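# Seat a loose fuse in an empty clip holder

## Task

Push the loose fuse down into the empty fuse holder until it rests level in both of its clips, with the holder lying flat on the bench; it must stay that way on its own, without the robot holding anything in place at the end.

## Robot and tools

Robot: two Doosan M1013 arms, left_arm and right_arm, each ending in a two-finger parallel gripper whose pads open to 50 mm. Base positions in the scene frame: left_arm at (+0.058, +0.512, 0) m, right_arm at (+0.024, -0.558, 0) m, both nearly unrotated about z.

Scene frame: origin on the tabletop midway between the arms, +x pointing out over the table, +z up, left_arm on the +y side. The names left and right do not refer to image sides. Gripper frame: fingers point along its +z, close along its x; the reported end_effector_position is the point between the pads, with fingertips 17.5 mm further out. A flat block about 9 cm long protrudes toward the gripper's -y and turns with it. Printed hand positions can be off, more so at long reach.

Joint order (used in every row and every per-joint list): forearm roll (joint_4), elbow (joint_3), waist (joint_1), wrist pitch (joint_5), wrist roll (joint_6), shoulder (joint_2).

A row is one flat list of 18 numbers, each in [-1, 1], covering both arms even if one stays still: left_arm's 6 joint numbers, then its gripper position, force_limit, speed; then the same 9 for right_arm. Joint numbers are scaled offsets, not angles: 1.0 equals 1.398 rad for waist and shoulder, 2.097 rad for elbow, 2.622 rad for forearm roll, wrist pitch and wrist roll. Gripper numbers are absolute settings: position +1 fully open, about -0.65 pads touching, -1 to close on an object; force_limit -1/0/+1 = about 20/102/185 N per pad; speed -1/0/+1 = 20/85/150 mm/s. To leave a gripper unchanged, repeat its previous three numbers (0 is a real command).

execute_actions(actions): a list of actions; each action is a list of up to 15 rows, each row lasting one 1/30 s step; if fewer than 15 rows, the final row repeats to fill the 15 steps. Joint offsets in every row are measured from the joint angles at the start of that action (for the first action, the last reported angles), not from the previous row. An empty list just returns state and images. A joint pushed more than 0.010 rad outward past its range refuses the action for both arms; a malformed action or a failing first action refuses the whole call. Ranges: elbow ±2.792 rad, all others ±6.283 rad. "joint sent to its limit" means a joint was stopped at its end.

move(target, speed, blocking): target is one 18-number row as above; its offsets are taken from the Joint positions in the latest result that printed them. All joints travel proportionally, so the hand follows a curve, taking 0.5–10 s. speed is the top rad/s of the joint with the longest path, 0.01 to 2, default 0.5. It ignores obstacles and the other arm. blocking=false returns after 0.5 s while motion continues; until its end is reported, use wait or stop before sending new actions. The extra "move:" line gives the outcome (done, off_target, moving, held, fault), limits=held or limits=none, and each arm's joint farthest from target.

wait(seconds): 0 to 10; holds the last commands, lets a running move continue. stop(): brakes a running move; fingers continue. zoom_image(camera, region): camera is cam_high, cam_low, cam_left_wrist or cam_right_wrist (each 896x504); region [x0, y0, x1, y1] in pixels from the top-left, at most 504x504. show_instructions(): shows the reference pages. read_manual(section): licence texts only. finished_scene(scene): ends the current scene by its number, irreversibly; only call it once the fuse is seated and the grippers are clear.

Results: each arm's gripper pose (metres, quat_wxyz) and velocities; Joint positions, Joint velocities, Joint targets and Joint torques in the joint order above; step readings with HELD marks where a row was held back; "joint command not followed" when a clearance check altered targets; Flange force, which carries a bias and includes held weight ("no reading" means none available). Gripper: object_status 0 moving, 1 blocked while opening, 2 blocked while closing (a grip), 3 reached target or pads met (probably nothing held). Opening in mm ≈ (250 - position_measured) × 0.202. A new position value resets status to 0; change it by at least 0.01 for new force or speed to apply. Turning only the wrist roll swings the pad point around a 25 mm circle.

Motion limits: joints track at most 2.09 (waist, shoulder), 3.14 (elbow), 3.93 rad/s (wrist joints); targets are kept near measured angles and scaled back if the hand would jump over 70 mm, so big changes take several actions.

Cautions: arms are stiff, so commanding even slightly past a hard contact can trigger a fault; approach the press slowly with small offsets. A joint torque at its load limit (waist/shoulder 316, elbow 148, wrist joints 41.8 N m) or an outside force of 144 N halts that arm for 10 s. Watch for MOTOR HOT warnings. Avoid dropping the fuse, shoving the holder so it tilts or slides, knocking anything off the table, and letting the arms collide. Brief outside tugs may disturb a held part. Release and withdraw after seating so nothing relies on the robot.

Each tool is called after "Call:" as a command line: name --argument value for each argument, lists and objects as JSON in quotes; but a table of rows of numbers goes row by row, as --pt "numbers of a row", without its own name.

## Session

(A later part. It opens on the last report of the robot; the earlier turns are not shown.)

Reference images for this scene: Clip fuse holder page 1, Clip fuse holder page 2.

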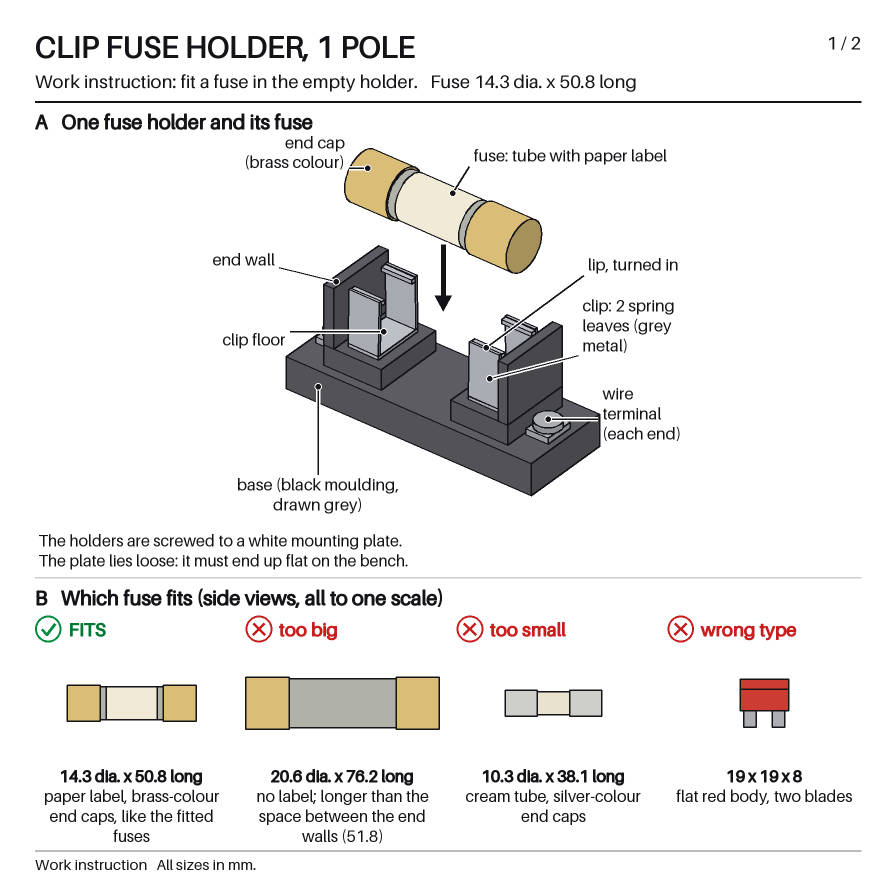

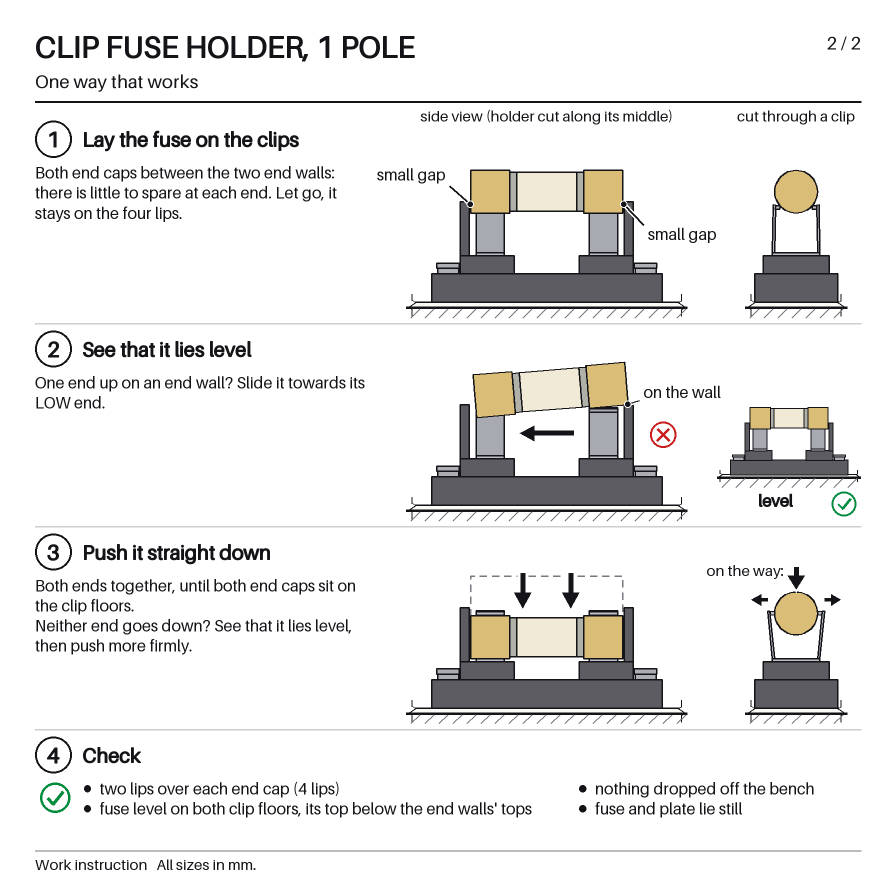

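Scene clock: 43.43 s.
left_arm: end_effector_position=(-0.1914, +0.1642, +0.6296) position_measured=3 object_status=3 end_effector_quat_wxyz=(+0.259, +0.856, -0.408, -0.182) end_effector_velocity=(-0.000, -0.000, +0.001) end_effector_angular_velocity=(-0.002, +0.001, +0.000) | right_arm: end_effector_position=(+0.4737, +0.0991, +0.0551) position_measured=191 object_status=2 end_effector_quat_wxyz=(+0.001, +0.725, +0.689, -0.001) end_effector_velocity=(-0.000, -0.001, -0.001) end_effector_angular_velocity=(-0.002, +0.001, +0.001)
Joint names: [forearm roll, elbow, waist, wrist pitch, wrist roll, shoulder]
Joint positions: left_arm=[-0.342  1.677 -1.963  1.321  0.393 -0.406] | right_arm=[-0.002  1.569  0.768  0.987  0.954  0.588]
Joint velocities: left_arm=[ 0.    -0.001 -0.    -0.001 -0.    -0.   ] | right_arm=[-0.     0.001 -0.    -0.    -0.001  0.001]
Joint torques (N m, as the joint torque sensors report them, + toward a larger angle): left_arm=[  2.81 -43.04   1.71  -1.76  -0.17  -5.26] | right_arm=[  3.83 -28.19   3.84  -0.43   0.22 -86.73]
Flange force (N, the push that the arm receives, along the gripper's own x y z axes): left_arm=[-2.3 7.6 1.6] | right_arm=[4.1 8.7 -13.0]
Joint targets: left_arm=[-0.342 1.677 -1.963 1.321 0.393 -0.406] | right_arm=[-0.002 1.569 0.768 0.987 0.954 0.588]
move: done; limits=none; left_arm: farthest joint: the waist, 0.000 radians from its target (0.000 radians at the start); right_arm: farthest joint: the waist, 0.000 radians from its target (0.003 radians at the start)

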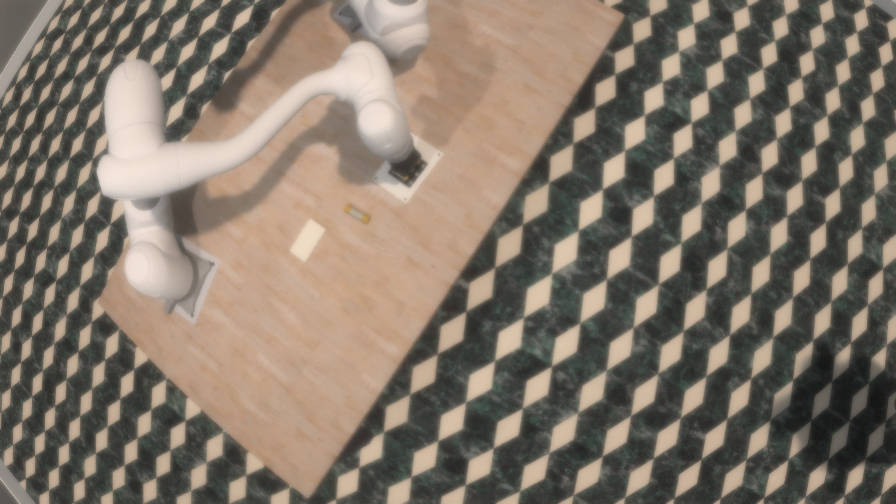

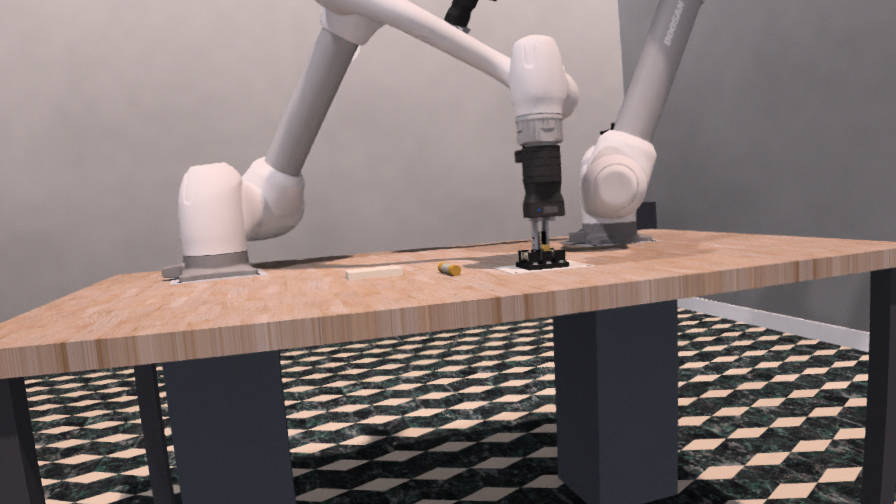

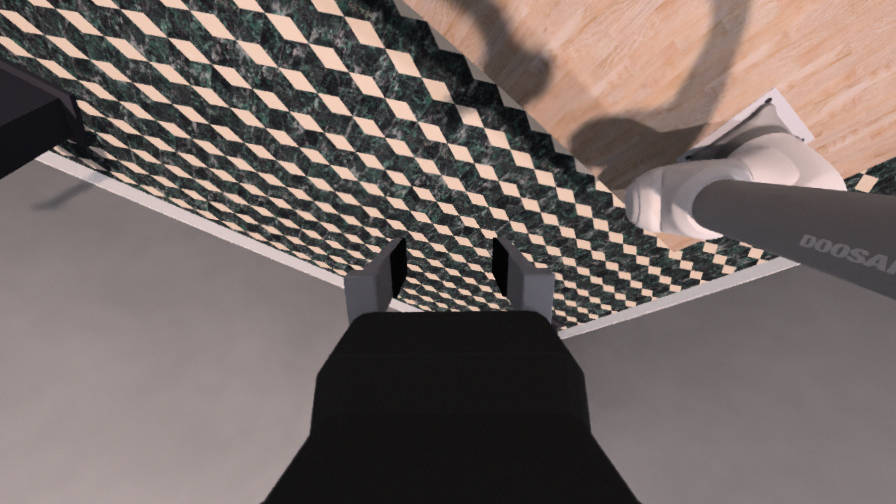

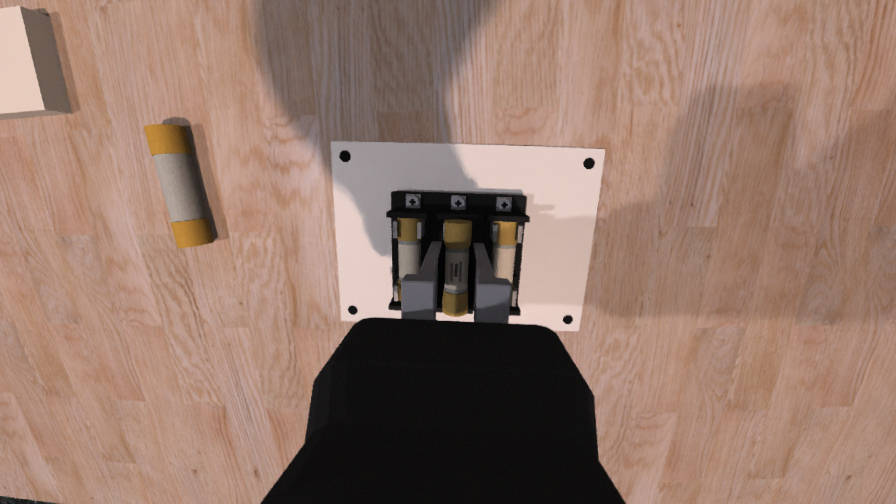

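Call:
move --target '[0,0,0,0,0,0,1,0,0, 0,-0.00056,-0.00043,0.00042,0,0.00004,-1,-0.4,-0.6]' --speed 0.01

Call:
move --target '[0,0,0,0,0,0,1,0,0, 0,0.00044,0,-0.00085,0,0.00095,-1,-0.4,-0.6]' --speed 0.01

Call:
zoom_image --camera "cam_right_wrist" --region '[370, 170, 540, 320]'

Scene clock: 49.87 s.
left_arm: end_effector_position=(-0.1914, +0.1642, +0.6296) position_measured=3 object_status=3 end_effector_quat_wxyz=(+0.259, +0.856, -0.408, -0.182) end_effector_velocity=(+0.001, +0.001, +0.001) end_effector_angular_velocity=(-0.002, -0.001, -0.000) | right_arm: end_effector_position=(+0.4743, +0.0991, +0.0555) position_measured=191 object_status=2 end_effector_quat_wxyz=(+0.001, +0.725, +0.689, -0.001) end_effector_velocity=(-0.001, +0.000, +0.000) end_effector_angular_velocity=(+0.000, -0.000, +0.001)
Joint names: [forearm roll, elbow, waist, wrist pitch, wrist roll, shoulder]
Joint positions: left_arm=[-0.342  1.677 -1.963  1.321  0.393 -0.406] | right_arm=[-0.002  1.568  0.767  0.988  0.954  0.588]
Joint velocities: left_arm=[ 0.001  0.001  0.001  0.002  0.001 -0.003] | right_arm=[-0.     0.     0.001 -0.     0.    -0.   ]
Joint torques (N m, as the joint torque sensors report them, + toward a larger angle): left_arm=[  3.03 -42.44   1.71  -1.48  -0.18  -4.68] | right_arm=[  3.77 -34.26   2.98   0.19   0.37 -95.47]
Flange force (N, the push that the arm receives, along the gripper's own x y z axes): left_arm=[-2.3 7.0 0.9] | right_arm=[2.2 6.3 -0.4]
Joint targets: left_arm=[-0.342 1.677 -1.963 1.321 0.393 -0.406] | right_arm=[-0.002 1.568 0.767 0.988 0.954 0.588]
move: done; limits=none; left_arm: farthest joint: the waist, 0.000 radians from its target (0.000 radians at the start); right_arm: farthest joint: the waist, 0.000 radians from its target (0.000 radians at the start)

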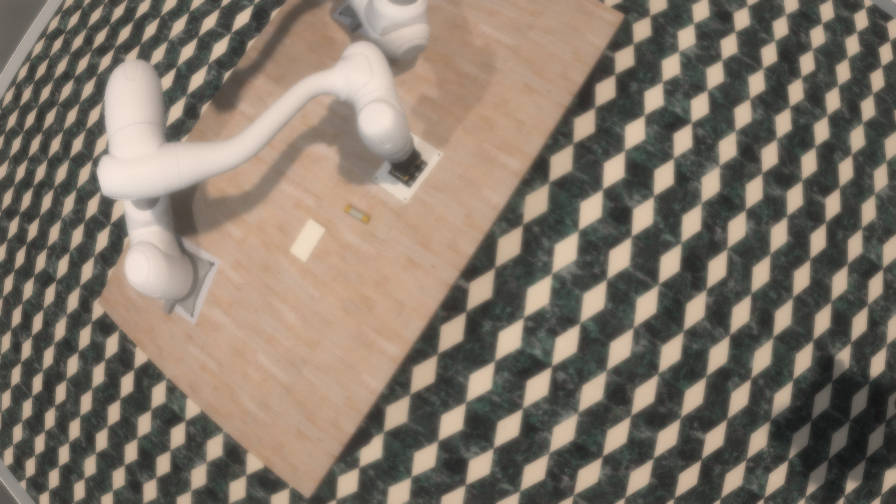

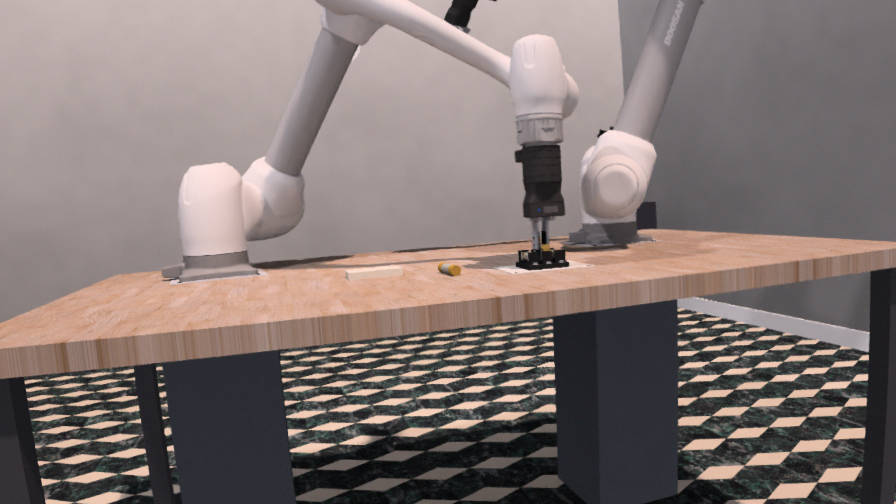

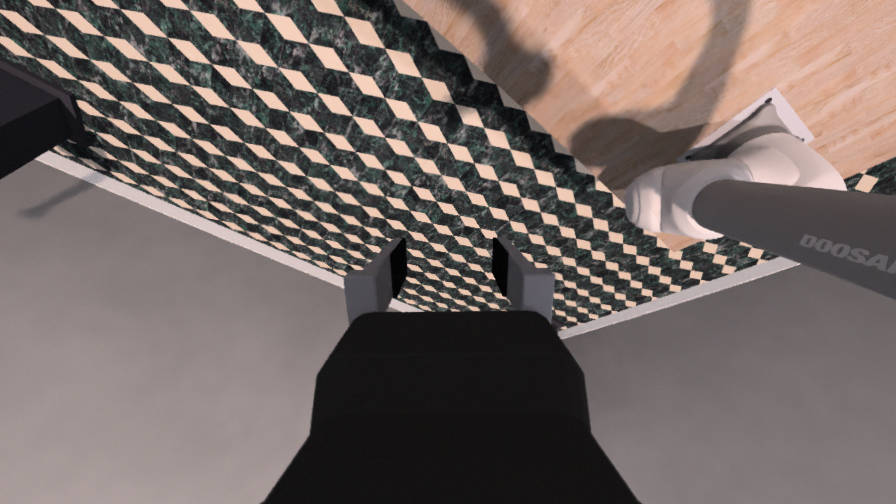

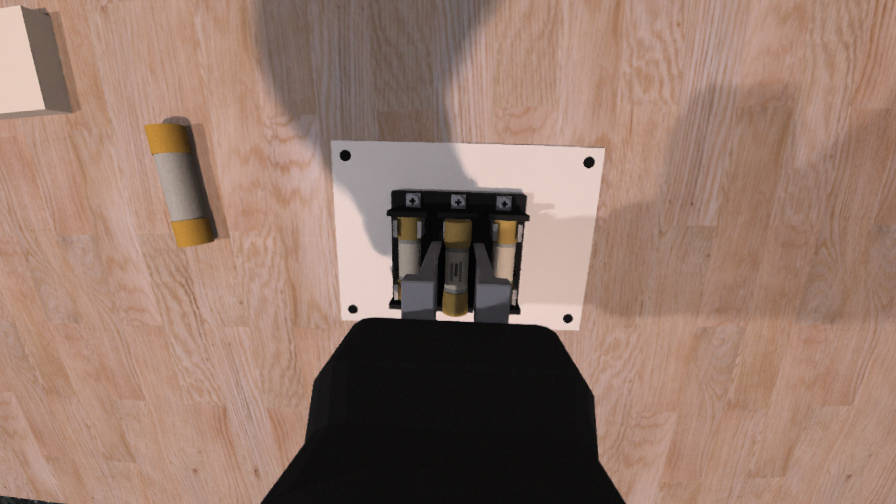

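Scene clock: 50.57 s.
left_arm: end_effector_position=(-0.1914, +0.1642, +0.6296) position_measured=3 object_status=3 end_effector_quat_wxyz=(+0.259, +0.856, -0.408, -0.182) end_effector_velocity=(+0.000, +0.000, +0.000) end_effector_angular_velocity=(-0.000, +0.001, +0.000) | right_arm: end_effector_position=(+0.4743, +0.0991, +0.0540) position_measured=191 object_status=2 end_effector_quat_wxyz=(+0.001, +0.725, +0.689, -0.001) end_effector_velocity=(+0.000, +0.001, +0.001) end_effector_angular_velocity=(+0.001, -0.001, -0.001)
Joint names: [forearm roll, elbow, waist, wrist pitch, wrist roll, shoulder]
Joint positions: left_arm=[-0.342  1.677 -1.963  1.321  0.393 -0.406] | right_arm=[-0.002  1.569  0.767  0.985  0.954  0.589]
Joint velocities: left_arm=[-0.     0.     0.     0.    -0.    -0.001] | right_arm=[ 0.    -0.001  0.001  0.     0.001 -0.   ]
Joint torques (N m, as the joint torque sensors report them, + toward a larger angle): left_arm=[  2.84 -43.65   1.52  -1.52  -0.04  -5.62] | right_arm=[  3.83 -34.55   0.6    0.13   0.44 -96.95]
Flange force (N, the push that the arm receives, along the gripper's own x y z axes): left_arm=[-2.0 6.9 2.9] | right_arm=[4.9 4.7 0.4]
Joint targets: left_arm=[-0.342 1.677 -1.963 1.321 0.393 -0.406] | right_arm=[-0.002 1.569 0.767 0.985 0.954 0.589]
move: done; limits=none; left_arm: farthest joint: the waist, 0.000 radians from its target (0.000 radians at the start); right_arm: farthest joint: the waist, 0.000 radians from its target (0.000 radians at the start)

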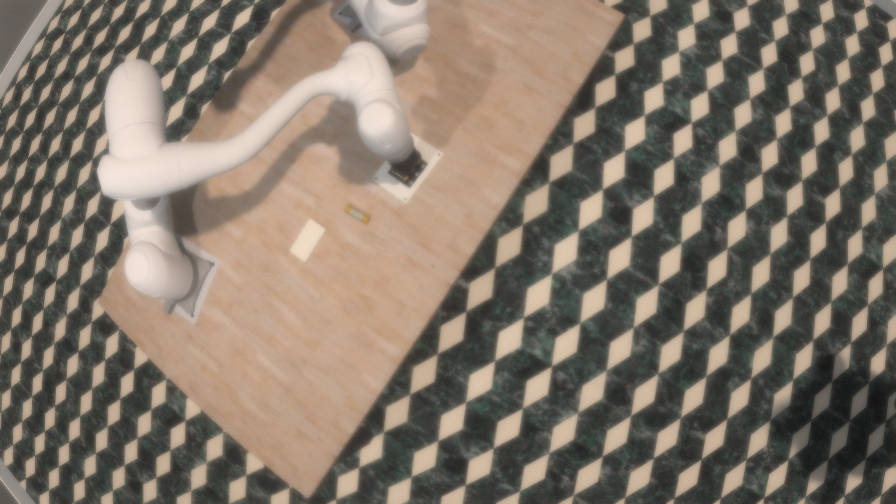

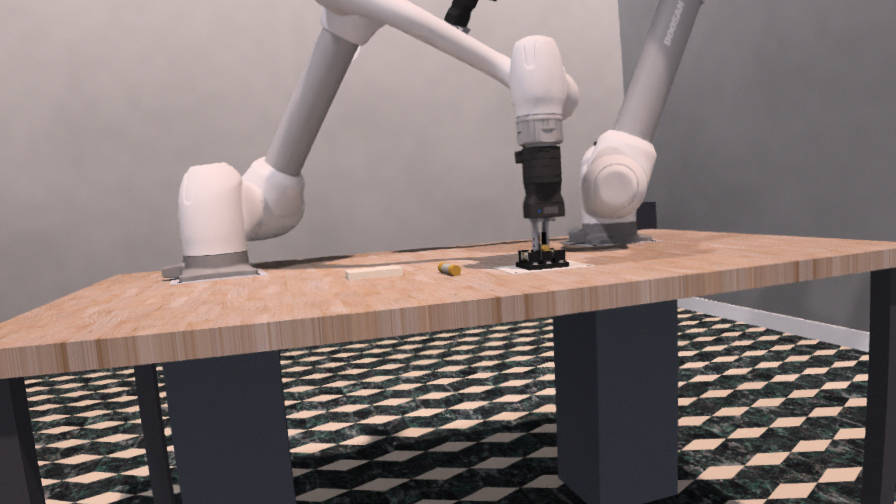

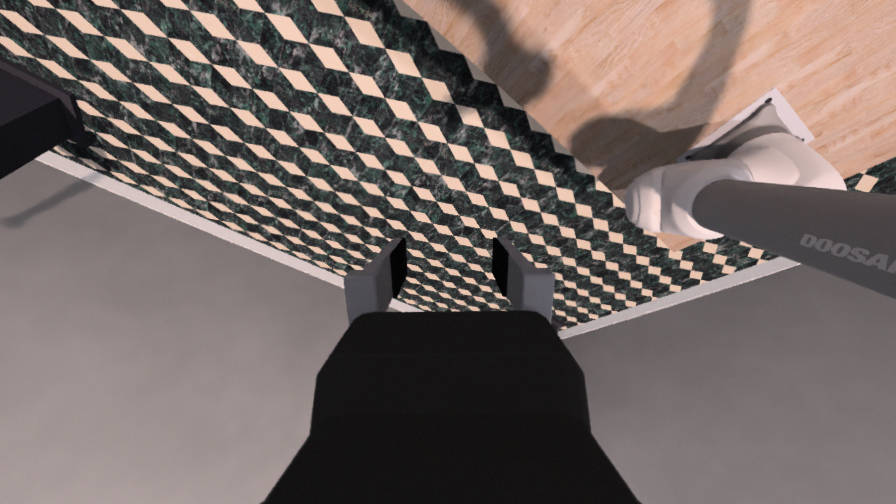

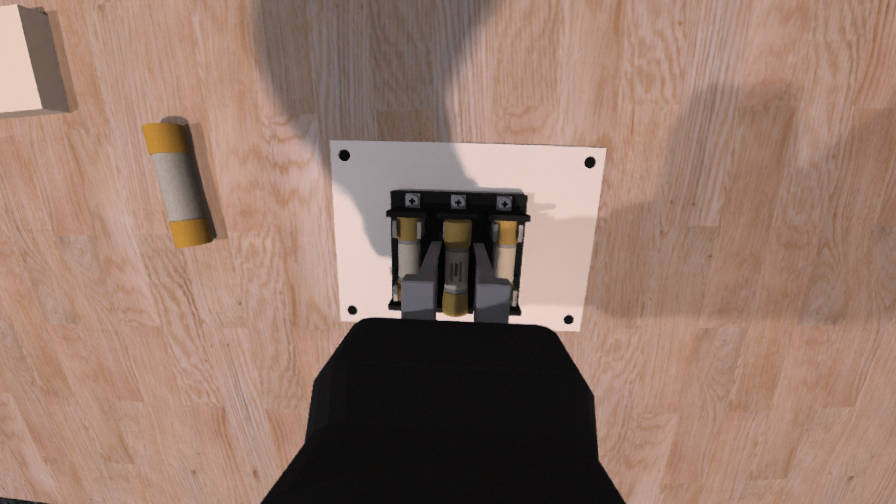

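Region (370, 170, 540, 320) of cam_right_wrist's 896x504 image, scaled by 2.965, with more detail than that image has; it fills the top 445 rows of this view, and the rest is white.

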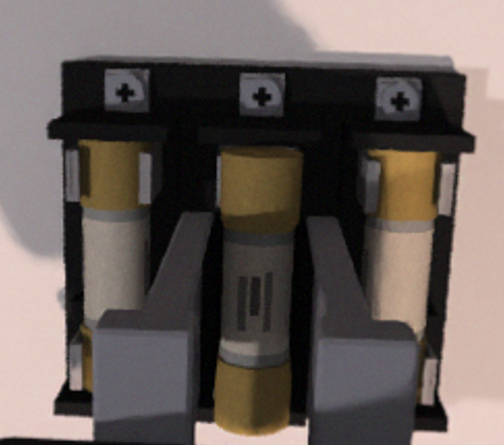

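Call:
move --target '[0,0,0,0,0,0,1,0,0, 0,0.0039,-0.0002,-0.00744,0,0.0081,-1,-0.4,-0.6]' --speed 0.012

Call:
move --target '[0,0,0,0,0,0,1,0,0, 0,0.00055,0,-0.0011,0,0.0013,-1,-0.4,-0.6]' --speed 0.01

Call:
zoom_image --camera "cam_right_wrist" --region '[370, 170, 540, 320]'

Scene clock: 56.43 s.
left_arm: end_effector_position=(-0.1914, +0.1642, +0.6296) position_measured=3 object_status=3 end_effector_quat_wxyz=(+0.259, +0.856, -0.408, -0.182) end_effector_velocity=(+0.000, +0.001, +0.000) end_effector_angular_velocity=(+0.000, +0.000, -0.000) | right_arm: end_effector_position=(+0.4743, +0.0988, +0.0411) position_measured=191 object_status=2 end_effector_quat_wxyz=(+0.001, +0.725, +0.689, -0.001) end_effector_velocity=(+0.000, +0.000, -0.000) end_effector_angular_velocity=(+0.000, +0.000, +0.002)
Joint names: [forearm roll, elbow, waist, wrist pitch, wrist roll, shoulder]
Joint positions: left_arm=[-0.342  1.677 -1.963  1.321  0.393 -0.406] | right_arm=[-0.002  1.577  0.767  0.966  0.954  0.601]
Joint velocities: left_arm=[-0.     0.001 -0.     0.001 -0.    -0.002] | right_arm=[ 0.001 -0.    -0.    -0.    -0.003  0.001]
Joint torques (N m, as the joint torque sensors report them, + toward a larger angle): left_arm=[  2.97 -43.93   1.    -1.56  -0.34  -4.75] | right_arm=[  4.   -33.09   2.59  -0.73   0.   -95.23]
Flange force (N, the push that the arm receives, along the gripper's own x y z axes): left_arm=[-0.1 3.9 1.9] | right_arm=[3.8 6.5 -3.0]
Joint targets: left_arm=[-0.342 1.677 -1.963 1.321 0.393 -0.406] | right_arm=[-0.002 1.577 0.767 0.966 0.954 0.601]
move: done; limits=none; left_arm: farthest joint: the waist, 0.000 radians from its target (0.000 radians at the start); right_arm: farthest joint: the waist, 0.000 radians from its target (0.000 radians at the start)

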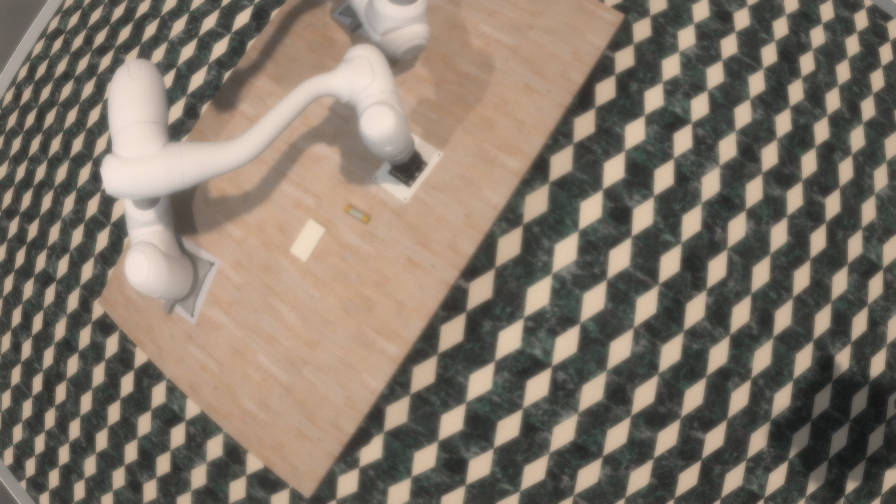

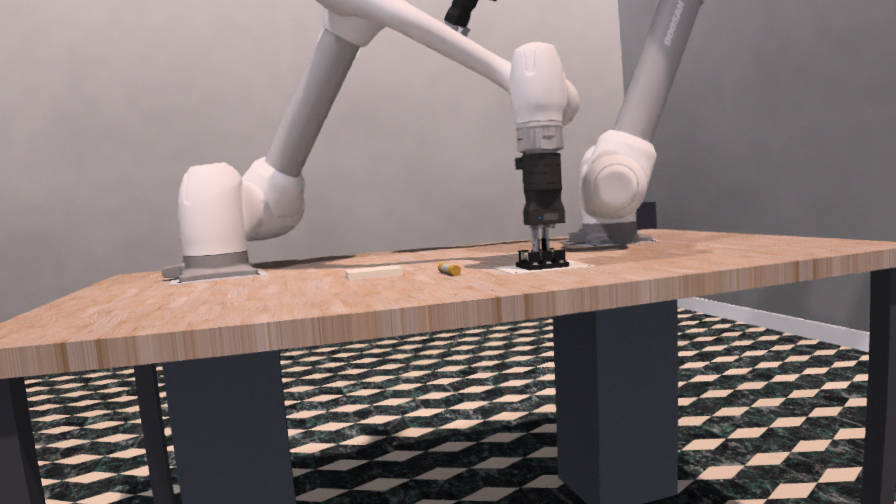

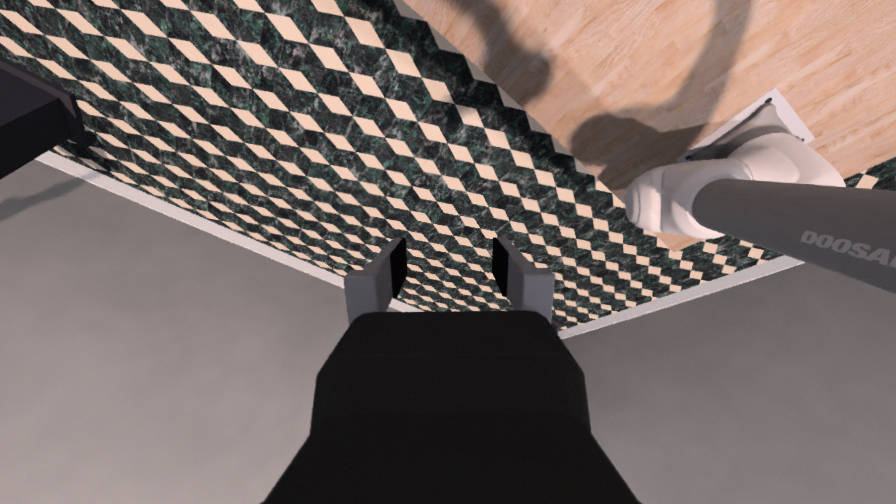

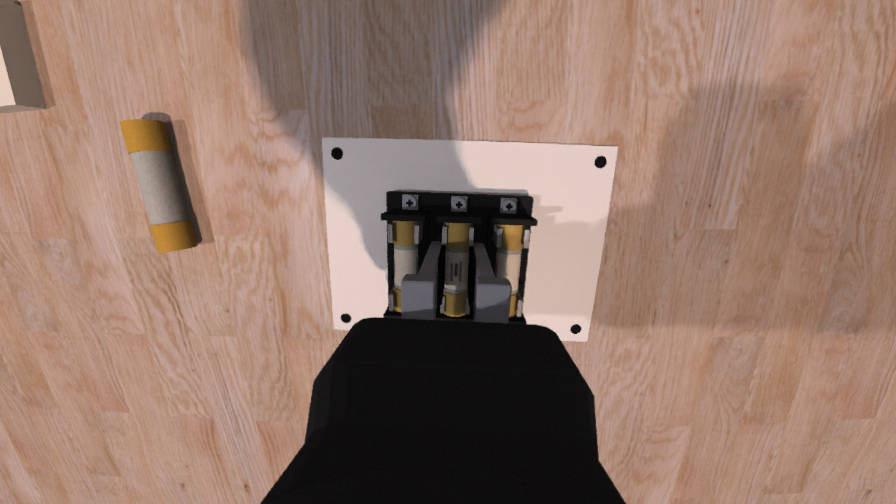

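Scene clock: 57.13 s.
left_arm: end_effector_position=(-0.1914, +0.1642, +0.6296) position_measured=3 object_status=3 end_effector_quat_wxyz=(+0.259, +0.856, -0.408, -0.182) end_effector_velocity=(+0.000, +0.001, +0.000) end_effector_angular_velocity=(-0.000, -0.000, -0.001) | right_arm: end_effector_position=(+0.4742, +0.0987, +0.0391) position_measured=191 object_status=2 end_effector_quat_wxyz=(+0.001, +0.725, +0.689, -0.001) end_effector_velocity=(+0.000, -0.000, -0.000) end_effector_angular_velocity=(-0.000, -0.000, -0.001)
Joint names: [forearm roll, elbow, waist, wrist pitch, wrist roll, shoulder]
Joint positions: left_arm=[-0.342  1.677 -1.963  1.321  0.393 -0.406] | right_arm=[-0.002  1.578  0.767  0.963  0.954  0.602]
Joint velocities: left_arm=[-0.     0.    -0.     0.001  0.    -0.001] | right_arm=[-0.     0.001 -0.    -0.     0.001  0.   ]
Joint torques (N m, as the joint torque sensors report them, + toward a larger angle): left_arm=[  2.97 -42.49   0.12  -1.5   -0.29  -5.69] | right_arm=[  3.88 -32.16   2.4    0.12   0.18 -92.88]
Flange force (N, the push that the arm receives, along the gripper's own x y z axes): left_arm=[3.5 6.8 -0.4] | right_arm=[1.9 5.2 -4.4]
Joint targets: left_arm=[-0.342 1.677 -1.963 1.321 0.393 -0.406] | right_arm=[-0.002 1.578 0.767 0.963 0.954 0.602]
move: done; limits=none; left_arm: farthest joint: the waist, 0.000 radians from its target (0.000 radians at the start); right_arm: farthest joint: the waist, 0.000 radians from its target (0.000 radians at the start)

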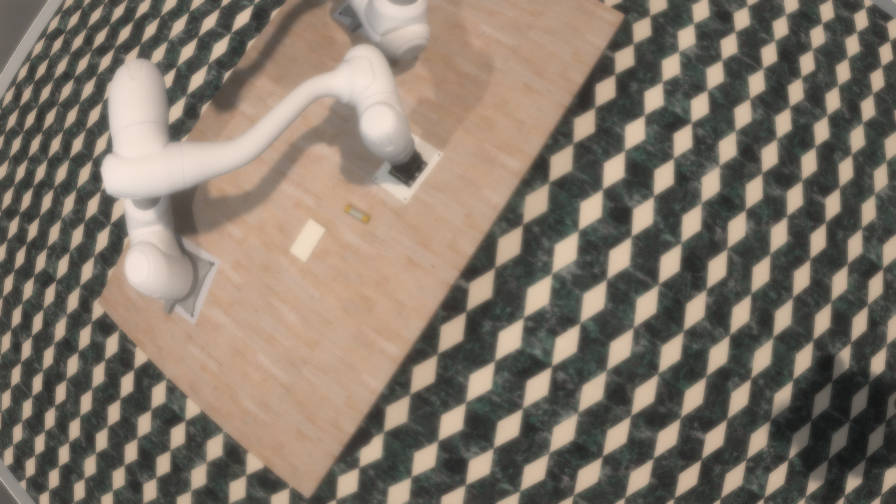

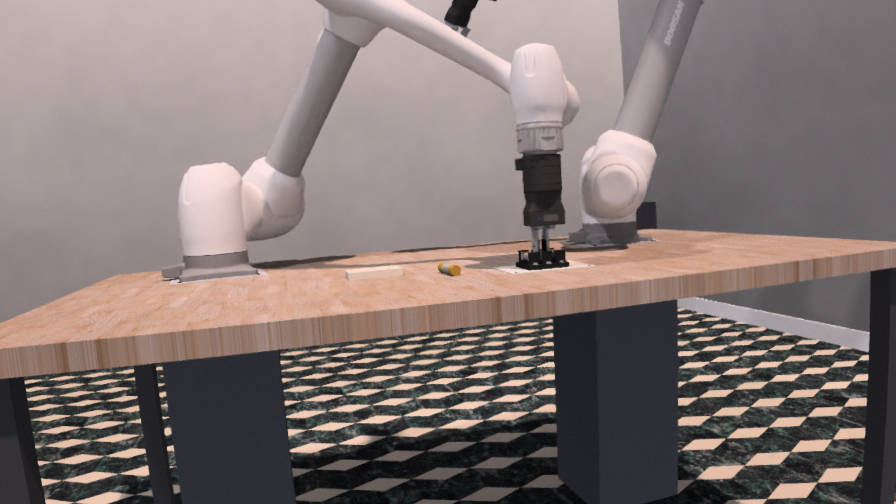

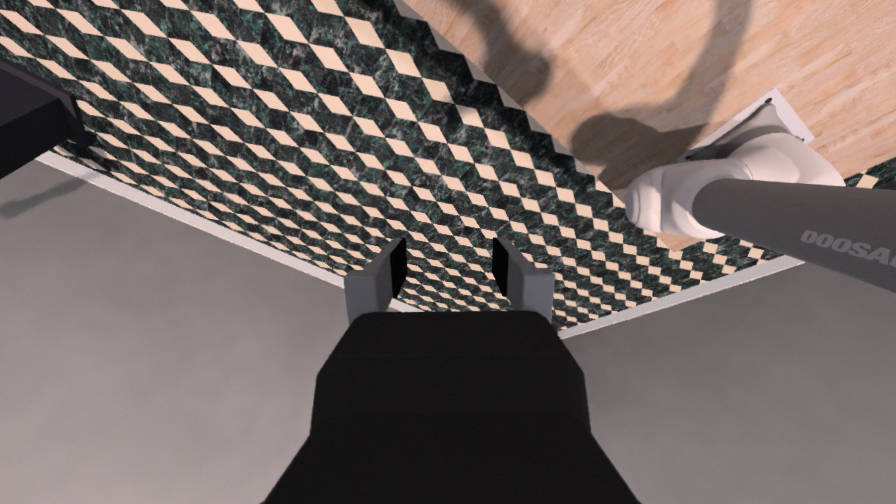

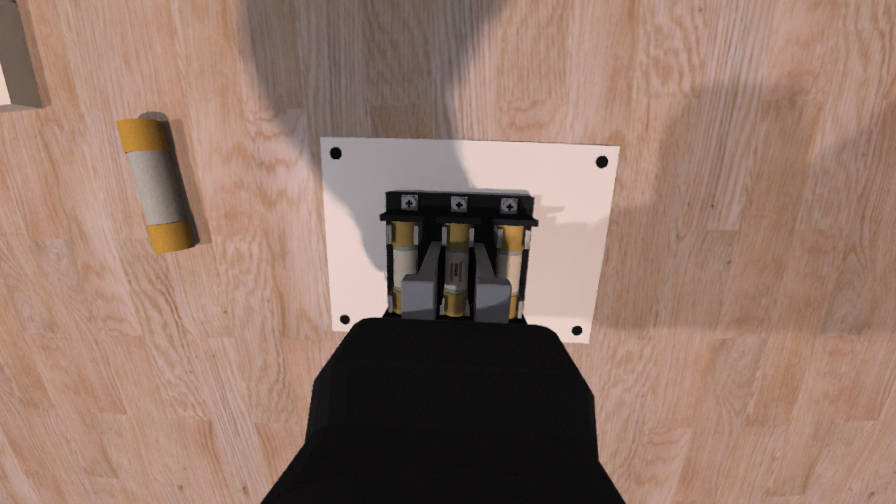

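Region (370, 170, 540, 320) of cam_right_wrist's 896x504 image, scaled by 2.965, with more detail than that image has; it fills the top 445 rows of this view, and the rest is white.

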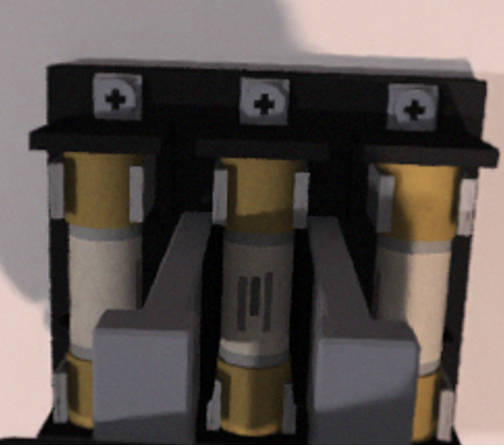

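Call:
move --target '[0,0,0,0,0,0,1,0,0, 0,0.00028,0,-0.00055,0,0.00065,-1,-0.4,-0.6]' --speed 0.01

Scene clock: 59.33 s.
left_arm: end_effector_position=(-0.1914, +0.1642, +0.6296) position_measured=3 object_status=3 end_effector_quat_wxyz=(+0.259, +0.856, -0.408, -0.182) end_effector_velocity=(-0.001, -0.001, -0.001) end_effector_angular_velocity=(+0.002, -0.001, -0.000) | right_arm: end_effector_position=(+0.4743, +0.0988, +0.0382) position_measured=191 object_status=2 end_effector_quat_wxyz=(+0.001, +0.725, +0.689, -0.001) end_effector_velocity=(+0.001, +0.001, +0.001) end_effector_angular_velocity=(+0.002, -0.001, -0.001)
Joint names: [forearm roll, elbow, waist, wrist pitch, wrist roll, shoulder]
Joint positions: left_arm=[-0.342  1.677 -1.963  1.321  0.393 -0.406] | right_arm=[-0.002  1.579  0.767  0.962  0.954  0.603]
Joint velocities: left_arm=[-0.001 -0.001  0.    -0.     0.001  0.003] | right_arm=[ 0.001 -0.002 -0.    -0.     0.001  0.   ]
Joint torques (N m, as the joint torque sensors report them, + toward a larger angle): left_arm=[  3.16 -43.     1.27  -1.59  -0.09  -5.26] | right_arm=[  3.45 -20.05   2.03  -5.14   0.23 -56.1 ]
Flange force (N, the push that the arm receives, along the gripper's own x y z axes): left_arm=[-0.4 7.6 1.8] | right_arm=[-10.6 -3.4 -53.0]
Joint targets: left_arm=[-0.342 1.677 -1.963 1.321 0.393 -0.406] | right_arm=[-0.002 1.579 0.767 0.962 0.954 0.603]
move: done; limits=none; left_arm: farthest joint: the waist, 0.000 radians from its target (0.000 radians at the start); right_arm: farthest joint: the waist, 0.000 radians from its target (0.000 radians at the start)

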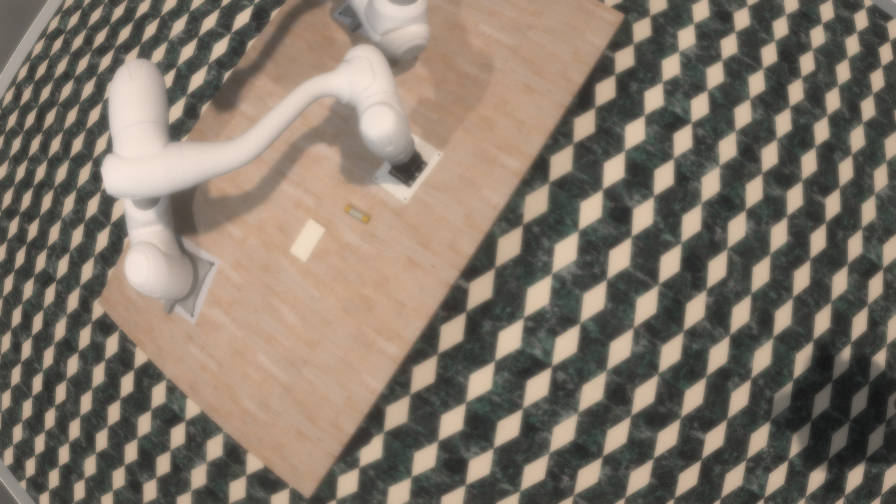

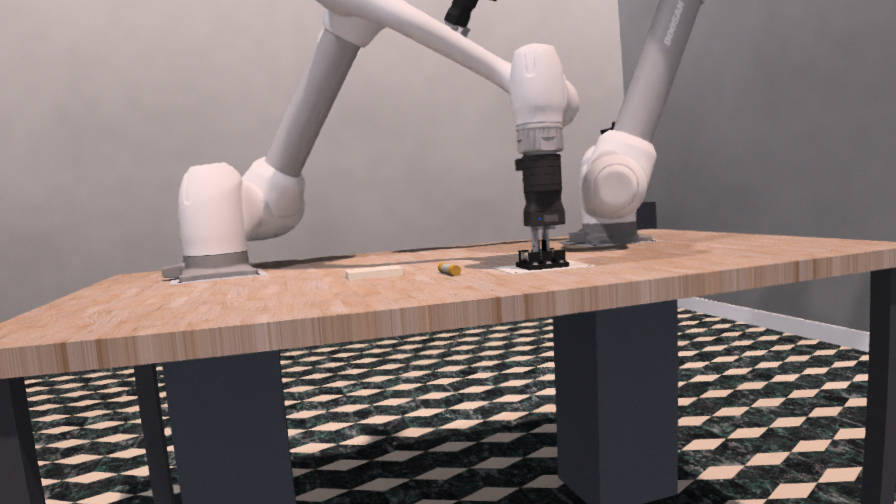

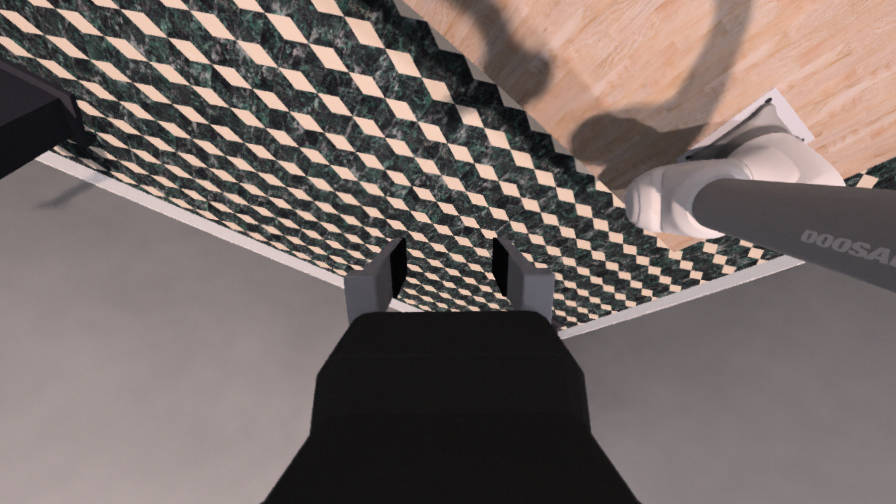

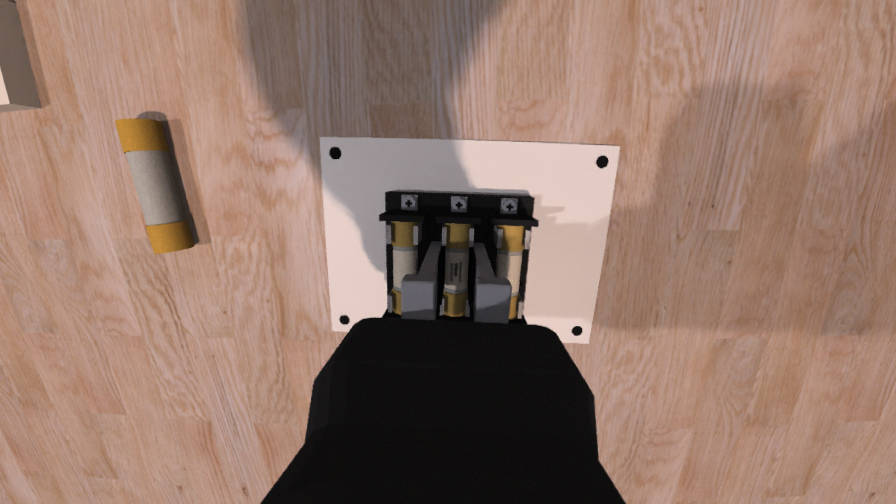

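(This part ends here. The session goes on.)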